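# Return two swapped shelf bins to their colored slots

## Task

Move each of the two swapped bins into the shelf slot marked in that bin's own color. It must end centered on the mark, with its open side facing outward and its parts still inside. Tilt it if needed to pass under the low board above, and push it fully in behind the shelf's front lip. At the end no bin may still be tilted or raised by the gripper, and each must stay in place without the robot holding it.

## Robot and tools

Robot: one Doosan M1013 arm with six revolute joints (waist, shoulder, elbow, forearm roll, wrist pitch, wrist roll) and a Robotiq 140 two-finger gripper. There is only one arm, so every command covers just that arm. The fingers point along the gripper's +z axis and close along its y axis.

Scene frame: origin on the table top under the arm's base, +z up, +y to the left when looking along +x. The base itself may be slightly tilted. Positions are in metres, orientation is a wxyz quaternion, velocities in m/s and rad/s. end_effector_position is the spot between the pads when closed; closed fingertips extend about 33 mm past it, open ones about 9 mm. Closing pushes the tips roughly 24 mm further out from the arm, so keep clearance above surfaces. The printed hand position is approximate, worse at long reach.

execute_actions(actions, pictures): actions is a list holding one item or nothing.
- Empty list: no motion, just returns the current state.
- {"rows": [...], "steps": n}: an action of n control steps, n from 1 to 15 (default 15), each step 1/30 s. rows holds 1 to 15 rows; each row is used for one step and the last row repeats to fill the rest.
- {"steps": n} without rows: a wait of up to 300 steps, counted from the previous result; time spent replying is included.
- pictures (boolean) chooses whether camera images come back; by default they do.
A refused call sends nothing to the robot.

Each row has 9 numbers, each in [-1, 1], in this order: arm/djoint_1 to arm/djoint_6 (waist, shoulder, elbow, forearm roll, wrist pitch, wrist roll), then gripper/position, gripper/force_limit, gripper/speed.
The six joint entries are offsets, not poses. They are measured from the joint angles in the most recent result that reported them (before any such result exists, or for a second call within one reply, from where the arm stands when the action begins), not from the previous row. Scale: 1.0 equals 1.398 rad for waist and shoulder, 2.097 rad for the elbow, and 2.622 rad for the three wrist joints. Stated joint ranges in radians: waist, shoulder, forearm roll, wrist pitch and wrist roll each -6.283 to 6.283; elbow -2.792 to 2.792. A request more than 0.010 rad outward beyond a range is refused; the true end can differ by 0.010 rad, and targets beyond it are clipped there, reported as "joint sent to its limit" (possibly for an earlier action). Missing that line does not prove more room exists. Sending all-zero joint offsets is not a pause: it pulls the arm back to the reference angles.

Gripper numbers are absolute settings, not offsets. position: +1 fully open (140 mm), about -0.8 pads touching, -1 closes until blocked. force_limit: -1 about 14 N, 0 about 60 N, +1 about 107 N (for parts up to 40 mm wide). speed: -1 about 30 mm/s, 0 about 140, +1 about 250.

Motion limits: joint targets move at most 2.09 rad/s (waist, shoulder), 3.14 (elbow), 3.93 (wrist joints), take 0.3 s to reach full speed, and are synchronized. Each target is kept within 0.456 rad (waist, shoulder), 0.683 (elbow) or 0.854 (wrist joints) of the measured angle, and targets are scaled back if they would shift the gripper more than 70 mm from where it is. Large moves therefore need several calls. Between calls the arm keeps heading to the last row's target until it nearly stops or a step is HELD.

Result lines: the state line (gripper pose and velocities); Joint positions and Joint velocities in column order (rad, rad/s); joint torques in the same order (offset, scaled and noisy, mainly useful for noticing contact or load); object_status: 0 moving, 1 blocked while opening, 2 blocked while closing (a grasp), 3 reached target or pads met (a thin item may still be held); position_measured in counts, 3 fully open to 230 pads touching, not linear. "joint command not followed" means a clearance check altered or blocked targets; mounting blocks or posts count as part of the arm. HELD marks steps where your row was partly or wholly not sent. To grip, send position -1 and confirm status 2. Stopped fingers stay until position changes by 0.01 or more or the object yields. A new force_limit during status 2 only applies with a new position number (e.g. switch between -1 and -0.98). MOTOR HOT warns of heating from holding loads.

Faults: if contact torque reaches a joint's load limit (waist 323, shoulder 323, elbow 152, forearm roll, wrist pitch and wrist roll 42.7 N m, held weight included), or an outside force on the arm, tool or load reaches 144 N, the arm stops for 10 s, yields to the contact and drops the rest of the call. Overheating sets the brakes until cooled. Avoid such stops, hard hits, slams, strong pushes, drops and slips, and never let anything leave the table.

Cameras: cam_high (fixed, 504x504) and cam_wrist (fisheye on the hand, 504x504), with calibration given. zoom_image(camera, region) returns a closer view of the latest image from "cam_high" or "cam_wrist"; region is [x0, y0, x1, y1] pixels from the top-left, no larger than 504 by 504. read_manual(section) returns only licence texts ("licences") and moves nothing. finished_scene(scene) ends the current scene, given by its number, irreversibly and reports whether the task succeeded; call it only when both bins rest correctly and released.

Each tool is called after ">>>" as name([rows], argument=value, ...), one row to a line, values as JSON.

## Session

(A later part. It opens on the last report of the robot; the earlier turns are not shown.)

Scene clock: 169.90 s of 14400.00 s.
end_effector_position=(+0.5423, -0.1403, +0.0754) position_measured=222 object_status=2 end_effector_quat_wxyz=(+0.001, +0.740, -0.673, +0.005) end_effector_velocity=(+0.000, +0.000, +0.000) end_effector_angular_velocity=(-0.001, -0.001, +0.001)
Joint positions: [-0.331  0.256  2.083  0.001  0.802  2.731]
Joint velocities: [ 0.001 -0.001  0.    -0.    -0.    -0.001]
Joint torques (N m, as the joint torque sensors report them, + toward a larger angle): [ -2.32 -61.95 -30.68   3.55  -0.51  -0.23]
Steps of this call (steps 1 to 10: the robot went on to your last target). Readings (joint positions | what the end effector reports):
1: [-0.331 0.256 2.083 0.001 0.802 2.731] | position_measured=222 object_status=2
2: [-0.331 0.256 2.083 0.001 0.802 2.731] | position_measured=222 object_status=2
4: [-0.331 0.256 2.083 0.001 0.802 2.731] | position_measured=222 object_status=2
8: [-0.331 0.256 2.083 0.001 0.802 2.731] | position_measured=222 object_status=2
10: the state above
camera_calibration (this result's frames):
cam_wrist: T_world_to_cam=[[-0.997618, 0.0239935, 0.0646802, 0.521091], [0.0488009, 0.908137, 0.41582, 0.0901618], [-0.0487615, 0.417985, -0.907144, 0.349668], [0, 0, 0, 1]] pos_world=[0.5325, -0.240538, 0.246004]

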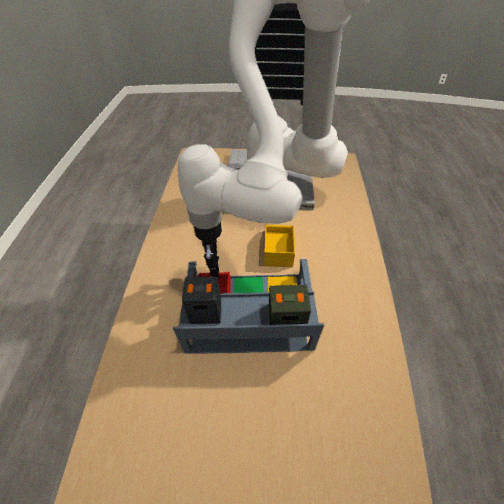

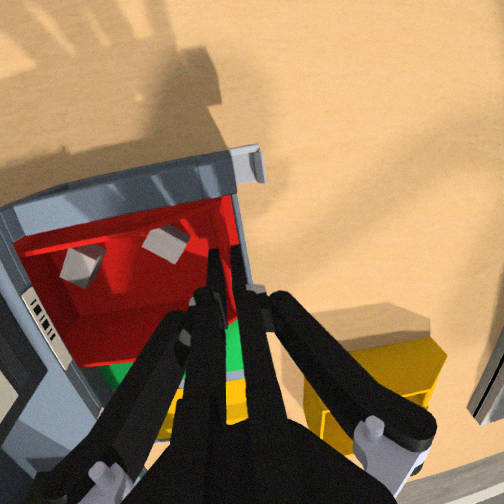

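>>> execute_actions([
  {"rows":[[0,0.0055,0.002,0,-0.0046,0,-1,0.3,0],[0,0.0055,0.002,0,-0.0046,0,-1,0.3,0],[0,0.0055,0.002,0,-0.0046,0,-1,0.3,0],[0,0.0055,0.002,0,-0.0046,0,-1,0.3,0],[0,0.0055,0.002,0,-0.0046,0,-1,0.3,0],[0,0.0055,0.002,0,-0.0046,0,-0.1,0.3,0]],"steps":15},
], pictures=false)

>>> execute_actions([
  {"rows":[[0,-0.07,-0.0335,0,0.064,0,-0.1,0.3,0]],"steps":15},
])

Scene clock: 176.43 s of 14400.00 s.
end_effector_position=(+0.5424, -0.1403, +0.0695) position_measured=156 object_status=0 end_effector_quat_wxyz=(+0.001, +0.740, -0.673, +0.005) end_effector_velocity=(+0.001, -0.001, +0.001) end_effector_angular_velocity=(-0.000, -0.001, -0.001)
Joint positions: [-0.331  0.264  2.087  0.001  0.79   2.731]
Joint velocities: [-0.001  0.    -0.002  0.     0.     0.   ]
Joint torques (N m, as the joint torque sensors report them, + toward a larger angle): [ -2.06 -59.09 -28.29   3.34   0.02  -0.2 ]
Steps of this call (steps 1 to 15: the robot went on to your last target; steps 16 to 90: nothing new was sent; then 3.03 s passed at rest; steps 91 to 105: all 15 steps of this action). Readings (joint positions | what the end effector reports):
91: [-0.331 0.257 2.083 0.001 0.801 2.731] | position_measured=222 object_status=2
92: [-0.331 0.261 2.085 0.001 0.794 2.731] | position_measured=222 object_status=2
94: [-0.331 0.264 2.087 0.001 0.790 2.731] | position_measured=222 object_status=2
98: [-0.331 0.264 2.087 0.001 0.790 2.731] | position_measured=209 object_status=0
105: the state above

Scene clock: 176.93 s of 14400.00 s.
end_effector_position=(+0.5429, -0.1398, +0.1544) position_measured=141 object_status=3 end_effector_quat_wxyz=(+0.001, +0.740, -0.673, +0.006) end_effector_velocity=(-0.001, -0.000, -0.000) end_effector_angular_velocity=(-0.000, +0.002, +0.001)
Joint positions: [-0.331  0.166  2.017  0.001  0.957  2.731]
Joint velocities: [-0.    -0.     0.001 -0.001  0.001 -0.001]
Joint torques (N m, as the joint torque sensors report them, + toward a larger angle): [ -2.14 -53.81 -32.98   3.76  -0.01  -0.18]
Steps of this call (steps 1 to 15: all 15 steps of this action). Readings (joint positions | what the end effector reports):
1: [-0.331 0.263 2.087 0.001 0.790 2.731] | position_measured=148 object_status=0
2: [-0.331 0.258 2.082 0.001 0.801 2.731] | position_measured=143 object_status=0
4: [-0.331 0.222 2.057 0.001 0.862 2.731] | position_measured=141 object_status=0
8: [-0.331 0.166 2.017 0.001 0.956 2.731] | position_measured=141 object_status=3
15: the state above
camera_calibration (this result's frames):
cam_wrist: T_world_to_cam=[[-0.997659, 0.0237508, 0.0641333, 0.516626], [0.0483474, 0.908189, 0.415758, 0.0571384], [-0.0483706, 0.417885, -0.907211, 0.420969], [0, 0, 0, 1]] pos_world=[0.533016, -0.24008, 0.325019]

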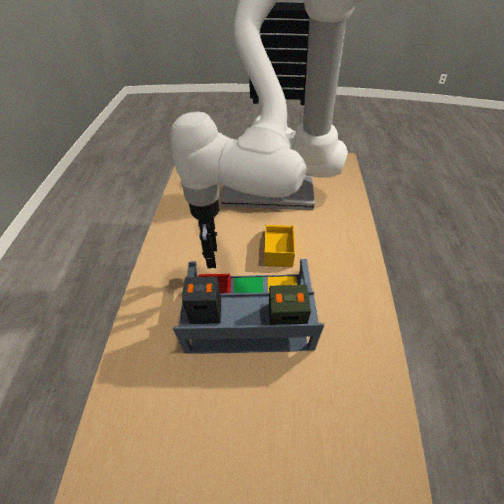

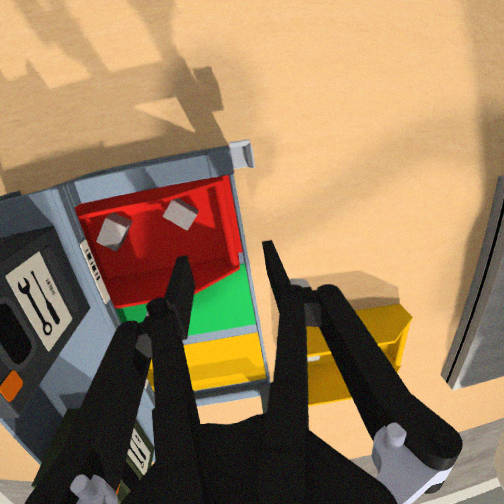

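>>> execute_actions([
  {"rows":[[0.3112,-0.3233,0.1798,0,0.0294,0.1964,-0.1,0.3,0]],"steps":15},
], pictures=false)

>>> execute_actions([
  {"steps":15},
], pictures=false)

>>> execute_actions([
  {"rows":[[0,0.1423,0.0658,0,-0.1285,0,-0.1,0.3,0]],"steps":15},
])

Scene clock: 181.97 s of 14400.00 s.
end_effector_position=(+0.3710, +0.0375, +0.1776) position_measured=141 object_status=3 end_effector_quat_wxyz=(+0.001, +0.720, -0.694, +0.005) end_effector_velocity=(-0.487, +0.290, -0.024) end_effector_angular_velocity=(+0.000, +0.003, -0.137)
Joint positions: [-0.012 -0.166  2.294  0.001  1.014  3.109]
Joint velocities: [ 0.787 -0.814  0.678 -0.     0.138  0.924]
Joint torques (N m, as the joint torque sensors report them, + toward a larger angle): [ -1.53 -21.74 -31.8    3.56  -0.29  -0.43]
Steps of this call (steps 1 to 15: the robot went on to your last target; steps 16 to 90: nothing new was sent; then 1.53 s passed at rest; steps 91 to 105: all 15 steps of this action). Readings (joint positions | what the end effector reports):
91: [-0.331 0.166 2.017 0.001 0.958 2.731] | position_measured=141 object_status=3
92: [-0.325 0.160 2.023 0.001 0.959 2.738] | position_measured=141 object_status=3
94: [-0.291 0.124 2.052 0.001 0.965 2.779] | position_measured=141 object_status=3
98: [-0.192 0.021 2.138 0.001 0.982 2.896] | position_measured=141 object_status=3
105: the state above

Scene clock: 182.47 s of 14400.00 s.
end_effector_position=(+0.2981, +0.0721, +0.1697) position_measured=141 object_status=3 end_effector_quat_wxyz=(+0.001, +0.713, -0.702, +0.005) end_effector_velocity=(+0.001, -0.000, -0.000) end_effector_angular_velocity=(-0.000, -0.000, -0.000)
Joint positions: [ 0.104 -0.286  2.394  0.001  1.035  3.245]
Joint velocities: [-0.     0.002 -0.001 -0.    -0.001  0.   ]
Joint torques (N m, as the joint torque sensors report them, + toward a larger angle): [ -1.26  -9.09 -34.3    3.97  -0.03  -0.13]
Steps of this call (steps 1 to 15: the robot went on to your last target). Readings (joint positions | what the end effector reports):
1: [0.015 -0.194 2.317 0.001 1.019 3.140] | position_measured=141 object_status=3
2: [0.041 -0.221 2.340 0.001 1.024 3.172] | position_measured=141 object_status=3
4: [0.086 -0.267 2.379 0.001 1.031 3.224] | position_measured=141 object_status=3
8: [0.104 -0.286 2.394 0.001 1.034 3.245] | position_measured=141 object_status=3
15: the state above

Scene clock: 182.97 s of 14400.00 s.
end_effector_position=(+0.2983, +0.0709, +0.0498) position_measured=141 object_status=3 end_effector_quat_wxyz=(+0.001, +0.712, -0.702, +0.005) end_effector_velocity=(+0.001, +0.000, -0.000) end_effector_angular_velocity=(+0.000, -0.002, -0.001)
Joint positions: [ 0.104 -0.087  2.532  0.001  0.698  3.245]
Joint velocities: [-0.    -0.     0.     0.    -0.002  0.001]
Joint torques (N m, as the joint torque sensors report them, + toward a larger angle): [ -0.35 -20.33 -25.72   2.93  -0.26  -0.16]
Steps of this call (steps 1 to 15: all 15 steps of this action). Readings (joint positions | what the end effector reports):
1: [0.104 -0.285 2.394 0.001 1.034 3.245] | position_measured=141 object_status=3
2: [0.104 -0.279 2.398 0.001 1.023 3.245] | position_measured=141 object_status=3
4: [0.104 -0.244 2.423 0.001 0.962 3.245] | position_measured=141 object_status=3
8: [0.104 -0.126 2.504 0.001 0.765 3.245] | position_measured=141 object_status=3
15: the state above
camera_calibration (this result's frames):
cam_wrist: T_world_to_cam=[[-0.992452, 0.103388, 0.0659596, 0.266947], [0.121534, 0.901116, 0.416197, -0.100289], [-0.0164077, 0.421071, -0.906879, 0.216393], [0, 0, 0, 1]] pos_world=[0.280671, -0.0283442, 0.220375]

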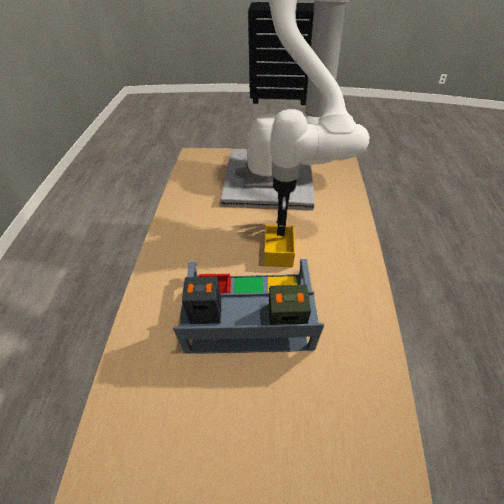

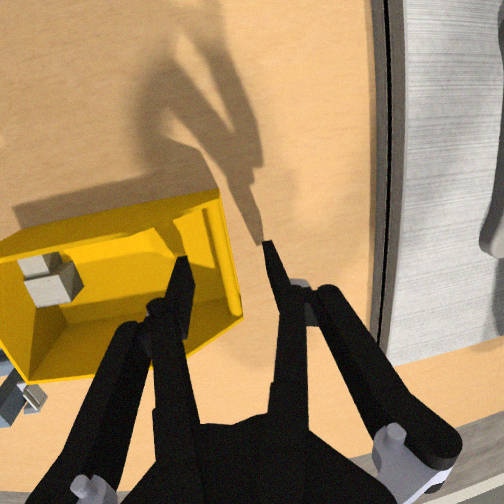

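>>> execute_actions([
  {"rows":[[0,0,0,0,0,0,-1,1,0]],"steps":15},
], pictures=false)

>>> execute_actions([
  {"steps":8},
], pictures=false)

>>> execute_actions([
  {"rows":[[0,-0.1116,-0.0458,0,0.0957,0,-1,1,0]],"steps":15},
], pictures=false)

Scene clock: 197.10 s of 14400.00 s.
end_effector_position=(+0.2983, +0.0709, +0.0498) position_measured=224 object_status=0 end_effector_quat_wxyz=(+0.001, +0.712, -0.702, +0.005) end_effector_velocity=(+0.000, -0.001, +0.000) end_effector_angular_velocity=(-0.000, -0.001, -0.000)
Joint positions: [ 0.104 -0.087  2.532  0.001  0.698  3.245]
Joint velocities: [-0.002 -0.002  0.    -0.001 -0.    -0.001]
Joint torques (N m, as the joint torque sensors report them, + toward a larger angle): [ -2.36  -6.94 -15.94   2.81  -2.89  -0.2 ]
Steps of this call (steps 1 to 15: the robot went on to your last target; steps 16 to 90: nothing new was sent; then 10.63 s passed at rest; steps 91 to 105: all 15 steps of this action). Readings (joint positions | what the end effector reports):
91: [0.104 -0.087 2.532 0.001 0.698 3.245] | position_measured=141 object_status=0
92: [0.104 -0.087 2.532 0.001 0.698 3.245] | position_measured=147 object_status=0
94: [0.104 -0.087 2.532 0.001 0.698 3.245] | position_measured=162 object_status=0
98: [0.104 -0.087 2.532 0.001 0.698 3.245] | position_measured=193 object_status=0
105: the state above

Scene clock: 197.37 s of 14400.00 s.
end_effector_position=(+0.2983, +0.0709, +0.0498) position_measured=224 object_status=2 end_effector_quat_wxyz=(+0.001, +0.712, -0.702, +0.005) end_effector_velocity=(+0.000, +0.000, +0.000) end_effector_angular_velocity=(+0.000, -0.001, +0.001)
Joint positions: [ 0.104 -0.087  2.532  0.001  0.698  3.245]
Joint velocities: [ 0.001 -0.001  0.    -0.    -0.001  0.   ]
Joint torques (N m, as the joint torque sensors report them, + toward a larger angle): [ -2.66  -7.75 -16.32   2.67  -2.42  -0.12]
Steps of this call (steps 1 to 8: the robot went on to your last target). Readings (joint positions | what the end effector reports):
1: [0.104 -0.087 2.532 0.001 0.698 3.245] | position_measured=224 object_status=0
2: [0.104 -0.087 2.532 0.001 0.698 3.245] | position_measured=224 object_status=0
4: [0.104 -0.087 2.532 0.001 0.698 3.245] | position_measured=224 object_status=2
8: the state above

Scene clock: 197.87 s of 14400.00 s.
end_effector_position=(+0.2984, +0.0718, +0.1370) position_measured=224 object_status=2 end_effector_quat_wxyz=(+0.001, +0.712, -0.702, +0.005) end_effector_velocity=(-0.000, -0.000, -0.000) end_effector_angular_velocity=(-0.000, -0.001, -0.000)
Joint positions: [ 0.104 -0.243  2.436  0.001  0.949  3.245]
Joint velocities: [ 0.    -0.001  0.001 -0.    -0.001  0.001]
Joint torques (N m, as the joint torque sensors report them, + toward a larger angle): [ -2.15 -11.8  -32.22   3.56  -0.24  -0.09]
Steps of this call (steps 1 to 15: all 15 steps of this action). Readings (joint positions | what the end effector reports):
1: [0.104 -0.088 2.531 0.001 0.699 3.245] | position_measured=224 object_status=2
2: [0.104 -0.094 2.528 0.001 0.709 3.245] | position_measured=224 object_status=2
4: [0.104 -0.129 2.506 0.001 0.767 3.245] | position_measured=224 object_status=2
8: [0.104 -0.231 2.443 0.001 0.928 3.245] | position_measured=224 object_status=2
15: the state above

>>> execute_actions([
  {"rows":[[-0.0214,0.2161,-0.1101,0,0.0184,-0.0416,-1,1,0]],"steps":15},
], pictures=false)

>>> execute_actions([
  {"steps":8},
])

Scene clock: 202.40 s of 14400.00 s.
end_effector_position=(+0.4216, +0.0736, +0.1256) position_measured=224 object_status=2 end_effector_quat_wxyz=(+0.045, +0.738, -0.672, -0.036) end_effector_velocity=(+0.000, -0.000, +0.000) end_effector_angular_velocity=(+0.001, -0.000, +0.001)
Joint positions: [0.074 0.059 2.205 0.001 0.997 3.136]
Joint velocities: [-0.001 -0.001 -0.     0.001  0.001 -0.002]
Joint torques (N m, as the joint torque sensors report them, + toward a larger angle): [ -1.88 -41.49 -32.08   3.28   0.06  -0.17]
Steps of this call (steps 1 to 15: the robot went on to your last target; steps 16 to 90: nothing new was sent; then 1.03 s passed at rest; steps 91 to 105: all 15 steps of this action). Readings (joint positions | what the end effector reports):
91: [0.104 -0.242 2.435 0.001 0.949 3.245] | position_measured=224 object_status=2
92: [0.103 -0.236 2.430 0.001 0.950 3.243] | position_measured=224 object_status=2
94: [0.100 -0.201 2.403 0.001 0.955 3.230] | position_measured=224 object_status=2
98: [0.085 -0.056 2.293 0.001 0.978 3.178] | position_measured=224 object_status=2
105: the state above

Scene clock: 202.67 s of 14400.00 s.
end_effector_position=(+0.4218, +0.0736, +0.1257) position_measured=224 object_status=2 end_effector_quat_wxyz=(+0.045, +0.738, -0.672, -0.035) end_effector_velocity=(+0.001, +0.001, -0.000) end_effector_angular_velocity=(-0.000, -0.000, +0.002)
Joint positions: [0.074 0.059 2.205 0.001 0.997 3.136]
Joint velocities: [ 0.002  0.002 -0.002 -0.    -0.001  0.001]
Joint torques (N m, as the joint torque sensors report them, + toward a larger angle): [ -1.71 -41.94 -32.19   3.56  -0.05  -0.12]
Steps of this call (steps 1 to 8: the robot went on to your last target). Readings (joint positions | what the end effector reports):
1: [0.074 0.059 2.205 0.001 0.997 3.136] | position_measured=224 object_status=2
2: [0.074 0.059 2.205 0.001 0.997 3.136] | position_measured=224 object_status=2
4: [0.074 0.059 2.205 0.001 0.997 3.136] | position_measured=224 object_status=2
8: the state above
camera_calibration (this result's frames):
cam_wrist: T_world_to_cam=[[-0.982744, 0.0268411, 0.183014, 0.371067], [0.0989538, 0.91222, 0.397572, -0.138289], [-0.156278, 0.408821, -0.899134, 0.344993], [0, 0, 0, 1]] pos_world=[0.432263, -0.02485, 0.297264]

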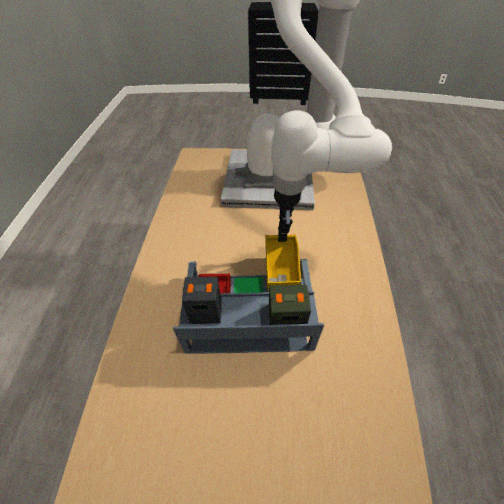

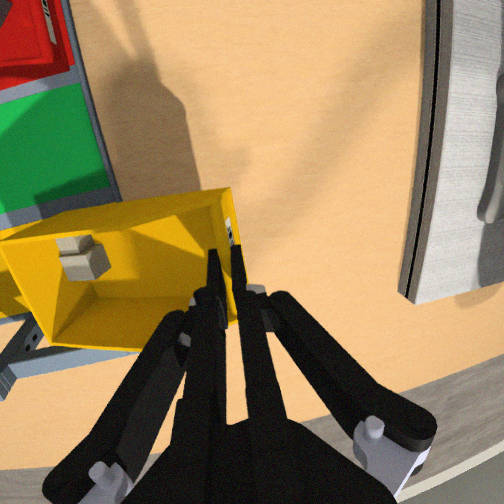

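>>> execute_actions([
  {"rows":[[0,0.016,0.0075,0,-0.0143,0,-1,1,0],[0,0.016,0.0075,0,-0.0143,0,-1,1,0],[0,0.016,0.0075,0,-0.0143,0,-1,1,0],[0,0.016,0.0075,0,-0.0143,0,-1,1,0],[0,0.016,0.0075,0,-0.0143,0,-1,1,0],[0,0.016,0.0075,0,-0.0143,0,-1,1,0],[-0.0019,0.1293,-0.0722,0,-0.0109,-0.001,-1,1,0]],"steps":15},
], pictures=false)

>>> execute_actions([
  {"steps":12},
])

Scene clock: 208.10 s of 14400.00 s.
end_effector_position=(+0.5193, +0.0808, +0.0975) position_measured=224 object_status=2 end_effector_quat_wxyz=(+0.045, +0.738, -0.672, -0.036) end_effector_velocity=(+0.124, +0.009, -0.026) end_effector_angular_velocity=(+0.000, +0.002, -0.000)
Joint positions: [0.071 0.237 2.057 0.001 0.968 3.134]
Joint velocities: [-0.003  0.203 -0.21   0.     0.009 -0.003]
Joint torques (N m, as the joint torque sensors report them, + toward a larger angle): [  8.08 -91.05 -18.44   2.49   1.56  -0.26]
Steps of this call (steps 1 to 15: the robot went on to your last target; steps 16 to 90: nothing new was sent; then 1.93 s passed at rest; steps 91 to 105: all 15 steps of this action). Readings (joint positions | what the end effector reports):
91: [0.074 0.060 2.205 0.001 0.995 3.136] | position_measured=224 object_status=2
92: [0.074 0.066 2.209 0.001 0.985 3.136] | position_measured=224 object_status=2
94: [0.074 0.081 2.220 0.001 0.961 3.136] | position_measured=224 object_status=2
98: [0.074 0.088 2.213 0.001 0.960 3.136] | position_measured=224 object_status=2
105: the state above

Scene clock: 208.50 s of 14400.00 s.
end_effector_position=(+0.5214, +0.0809, +0.0971) position_measured=224 object_status=2 end_effector_quat_wxyz=(+0.045, +0.738, -0.672, -0.036) end_effector_velocity=(+0.001, -0.000, +0.001) end_effector_angular_velocity=(+0.001, -0.002, -0.002)
Joint positions: [0.071 0.24  2.053 0.001 0.968 3.134]
Joint velocities: [-0.001 -0.    -0.002  0.001  0.    -0.   ]
Joint torques (N m, as the joint torque sensors report them, + toward a larger angle): [ -2.46 -54.99 -29.44   3.46  -0.64  -0.14]
Steps of this call (steps 1 to 12: the robot went on to your last target). Readings (joint positions | what the end effector reports):
1: [0.071 0.240 2.054 0.001 0.968 3.134] | position_measured=224 object_status=2
2: [0.071 0.240 2.054 0.001 0.968 3.134] | position_measured=224 object_status=2
4: [0.071 0.240 2.054 0.001 0.968 3.134] | position_measured=224 object_status=2
8: [0.071 0.240 2.053 0.001 0.968 3.134] | position_measured=224 object_status=2
12: the state above
camera_calibration (this result's frames):
cam_wrist: T_world_to_cam=[[-0.982568, 0.0268464, 0.183957, 0.473873], [0.0993704, 0.91214, 0.397651, -0.143649], [-0.157119, 0.408999, -0.898907, 0.332271], [0, 0, 0, 1]] pos_world=[0.532092, -0.0175922, 0.268631]

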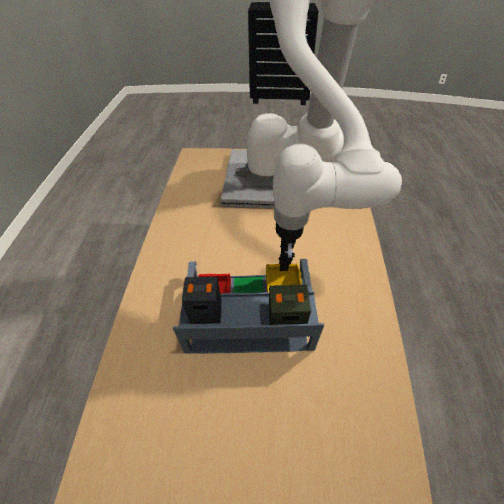

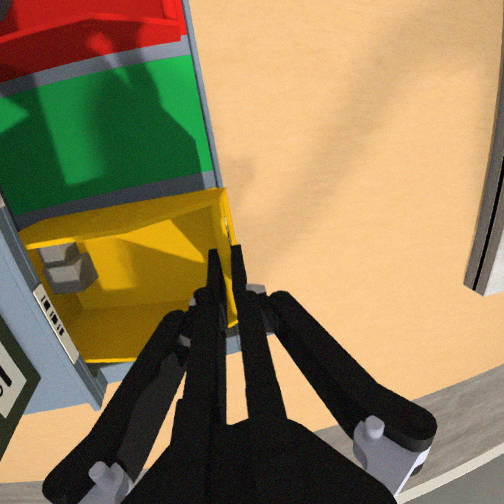

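In. Now level it down and release.

>>> execute_actions([
  {"rows":[[0,-0.0143,0.0439,0,-0.0732,0,-1,1,0],[0,-0.0143,0.0439,0,-0.0732,0,-1,1,0],[0,-0.0143,0.0439,0,-0.0732,0,-1,1,0],[0,-0.0143,0.0439,0,-0.0732,0,-1,1,0],[0,-0.0143,0.0439,0,-0.0732,0,-1,1,0],[0,-0.0143,0.0439,0,-0.0732,0,-1,1,0],[0,-0.0143,0.0439,0,-0.0732,0,-1,1,0],[0,-0.0143,0.0439,0,-0.0732,0,-1,1,0],[0,-0.0143,0.0439,0,-0.0732,0,-1,1,0],[0,-0.0143,0.0439,0,-0.0732,0,-1,1,0],[0,-0.0143,0.0439,0,-0.0732,0,-1,1,0],[0,-0.0143,0.0439,0,-0.0732,0,-0.1,1,0]],"steps":15},
], pictures=false)

>>> execute_actions([
  {"steps":10},
], pictures=false)

>>> execute_actions([
  {"rows":[[0,-0.07,-0.04,0,0.069,0,-0.1,1,0]],"steps":15},
])

Scene clock: 214.63 s of 14400.00 s.
end_effector_position=(+0.5216, +0.0806, +0.0683) position_measured=204 object_status=0 end_effector_quat_wxyz=(+0.001, +0.740, -0.673, +0.005) end_effector_velocity=(+0.000, -0.001, -0.000) end_effector_angular_velocity=(+0.000, +0.000, -0.001)
Joint positions: [0.071 0.22  2.145 0.001 0.776 3.134]
Joint velocities: [-0.003  0.    -0.001  0.     0.    -0.002]
Joint torques (N m, as the joint torque sensors report them, + toward a larger angle): [ -2.08 -55.28 -27.98   3.21  -0.02  -0.22]
Steps of this call (steps 1 to 15: the robot went on to your last target; steps 16 to 90: nothing new was sent; then 2.63 s passed at rest; steps 91 to 105: all 15 steps of this action). Readings (joint positions | what the end effector reports):
91: [0.071 0.240 2.054 0.001 0.967 3.134] | position_measured=224 object_status=2
92: [0.071 0.239 2.059 0.001 0.955 3.134] | position_measured=224 object_status=2
94: [0.071 0.232 2.091 0.001 0.888 3.134] | position_measured=224 object_status=2
98: [0.071 0.220 2.145 0.001 0.778 3.134] | position_measured=224 object_status=2
105: the state above

Scene clock: 214.97 s of 14400.00 s.
end_effector_position=(+0.5216, +0.0806, +0.0683) position_measured=141 object_status=0 end_effector_quat_wxyz=(+0.001, +0.740, -0.673, +0.005) end_effector_velocity=(-0.000, -0.000, -0.000) end_effector_angular_velocity=(+0.000, +0.001, +0.001)
Joint positions: [0.071 0.22  2.145 0.001 0.776 3.134]
Joint velocities: [-0.    -0.     0.     0.     0.001 -0.001]
Joint torques (N m, as the joint torque sensors report them, + toward a larger angle): [ -2.18 -54.22 -27.8    3.24  -0.12  -0.21]
Steps of this call (steps 1 to 10: the robot went on to your last target). Readings (joint positions | what the end effector reports):
1: [0.071 0.220 2.145 0.001 0.776 3.134] | position_measured=196 object_status=0
2: [0.071 0.220 2.145 0.001 0.776 3.134] | position_measured=188 object_status=0
4: [0.071 0.220 2.145 0.001 0.776 3.134] | position_measured=173 object_status=0
8: [0.071 0.220 2.145 0.001 0.776 3.134] | position_measured=143 object_status=0
10: the state above

Scene clock: 215.47 s of 14400.00 s.
end_effector_position=(+0.5272, +0.0820, +0.1560) position_measured=141 object_status=3 end_effector_quat_wxyz=(+0.001, +0.740, -0.673, +0.005) end_effector_velocity=(-0.000, -0.001, +0.001) end_effector_angular_velocity=(-0.000, -0.001, -0.003)
Joint positions: [0.071 0.122 2.062 0.001 0.957 3.134]
Joint velocities: [-0.001 -0.001 -0.    -0.001  0.001  0.002]
Joint torques (N m, as the joint torque sensors report them, + toward a larger angle): [ -1.92 -49.36 -32.68   3.58  -0.18  -0.24]
Steps of this call (steps 1 to 15: all 15 steps of this action). Readings (joint positions | what the end effector reports):
1: [0.071 0.219 2.145 0.001 0.777 3.134] | position_measured=141 object_status=0
2: [0.071 0.213 2.140 0.001 0.789 3.134] | position_measured=141 object_status=0
4: [0.071 0.178 2.110 0.001 0.855 3.134] | position_measured=141 object_status=3
8: [0.071 0.122 2.061 0.001 0.956 3.134] | position_measured=141 object_status=3
15: the state above
camera_calibration (this result's frames):
cam_wrist: T_world_to_cam=[[-0.997585, 0.0245095, 0.0649957, 0.495367], [0.0494227, 0.907935, 0.416187, -0.1448], [-0.0488113, 0.418394, -0.906953, 0.329094], [0, 0, 0, 1]] pos_world=[0.51739, -0.0183625, 0.32654]

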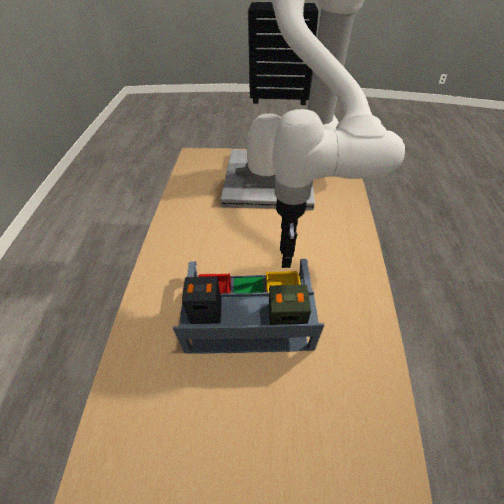

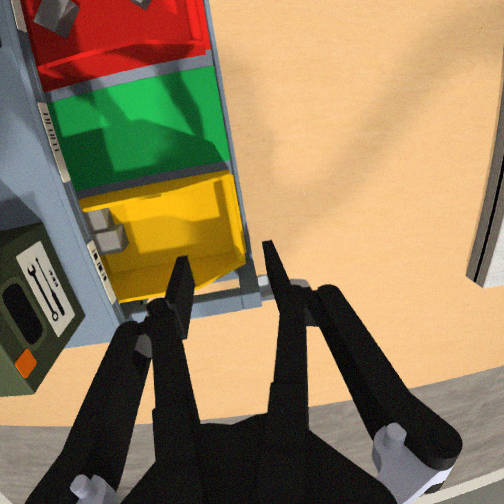

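Looks good.

>>> finished_scene(scene=1)

The scene is finished: the task was done.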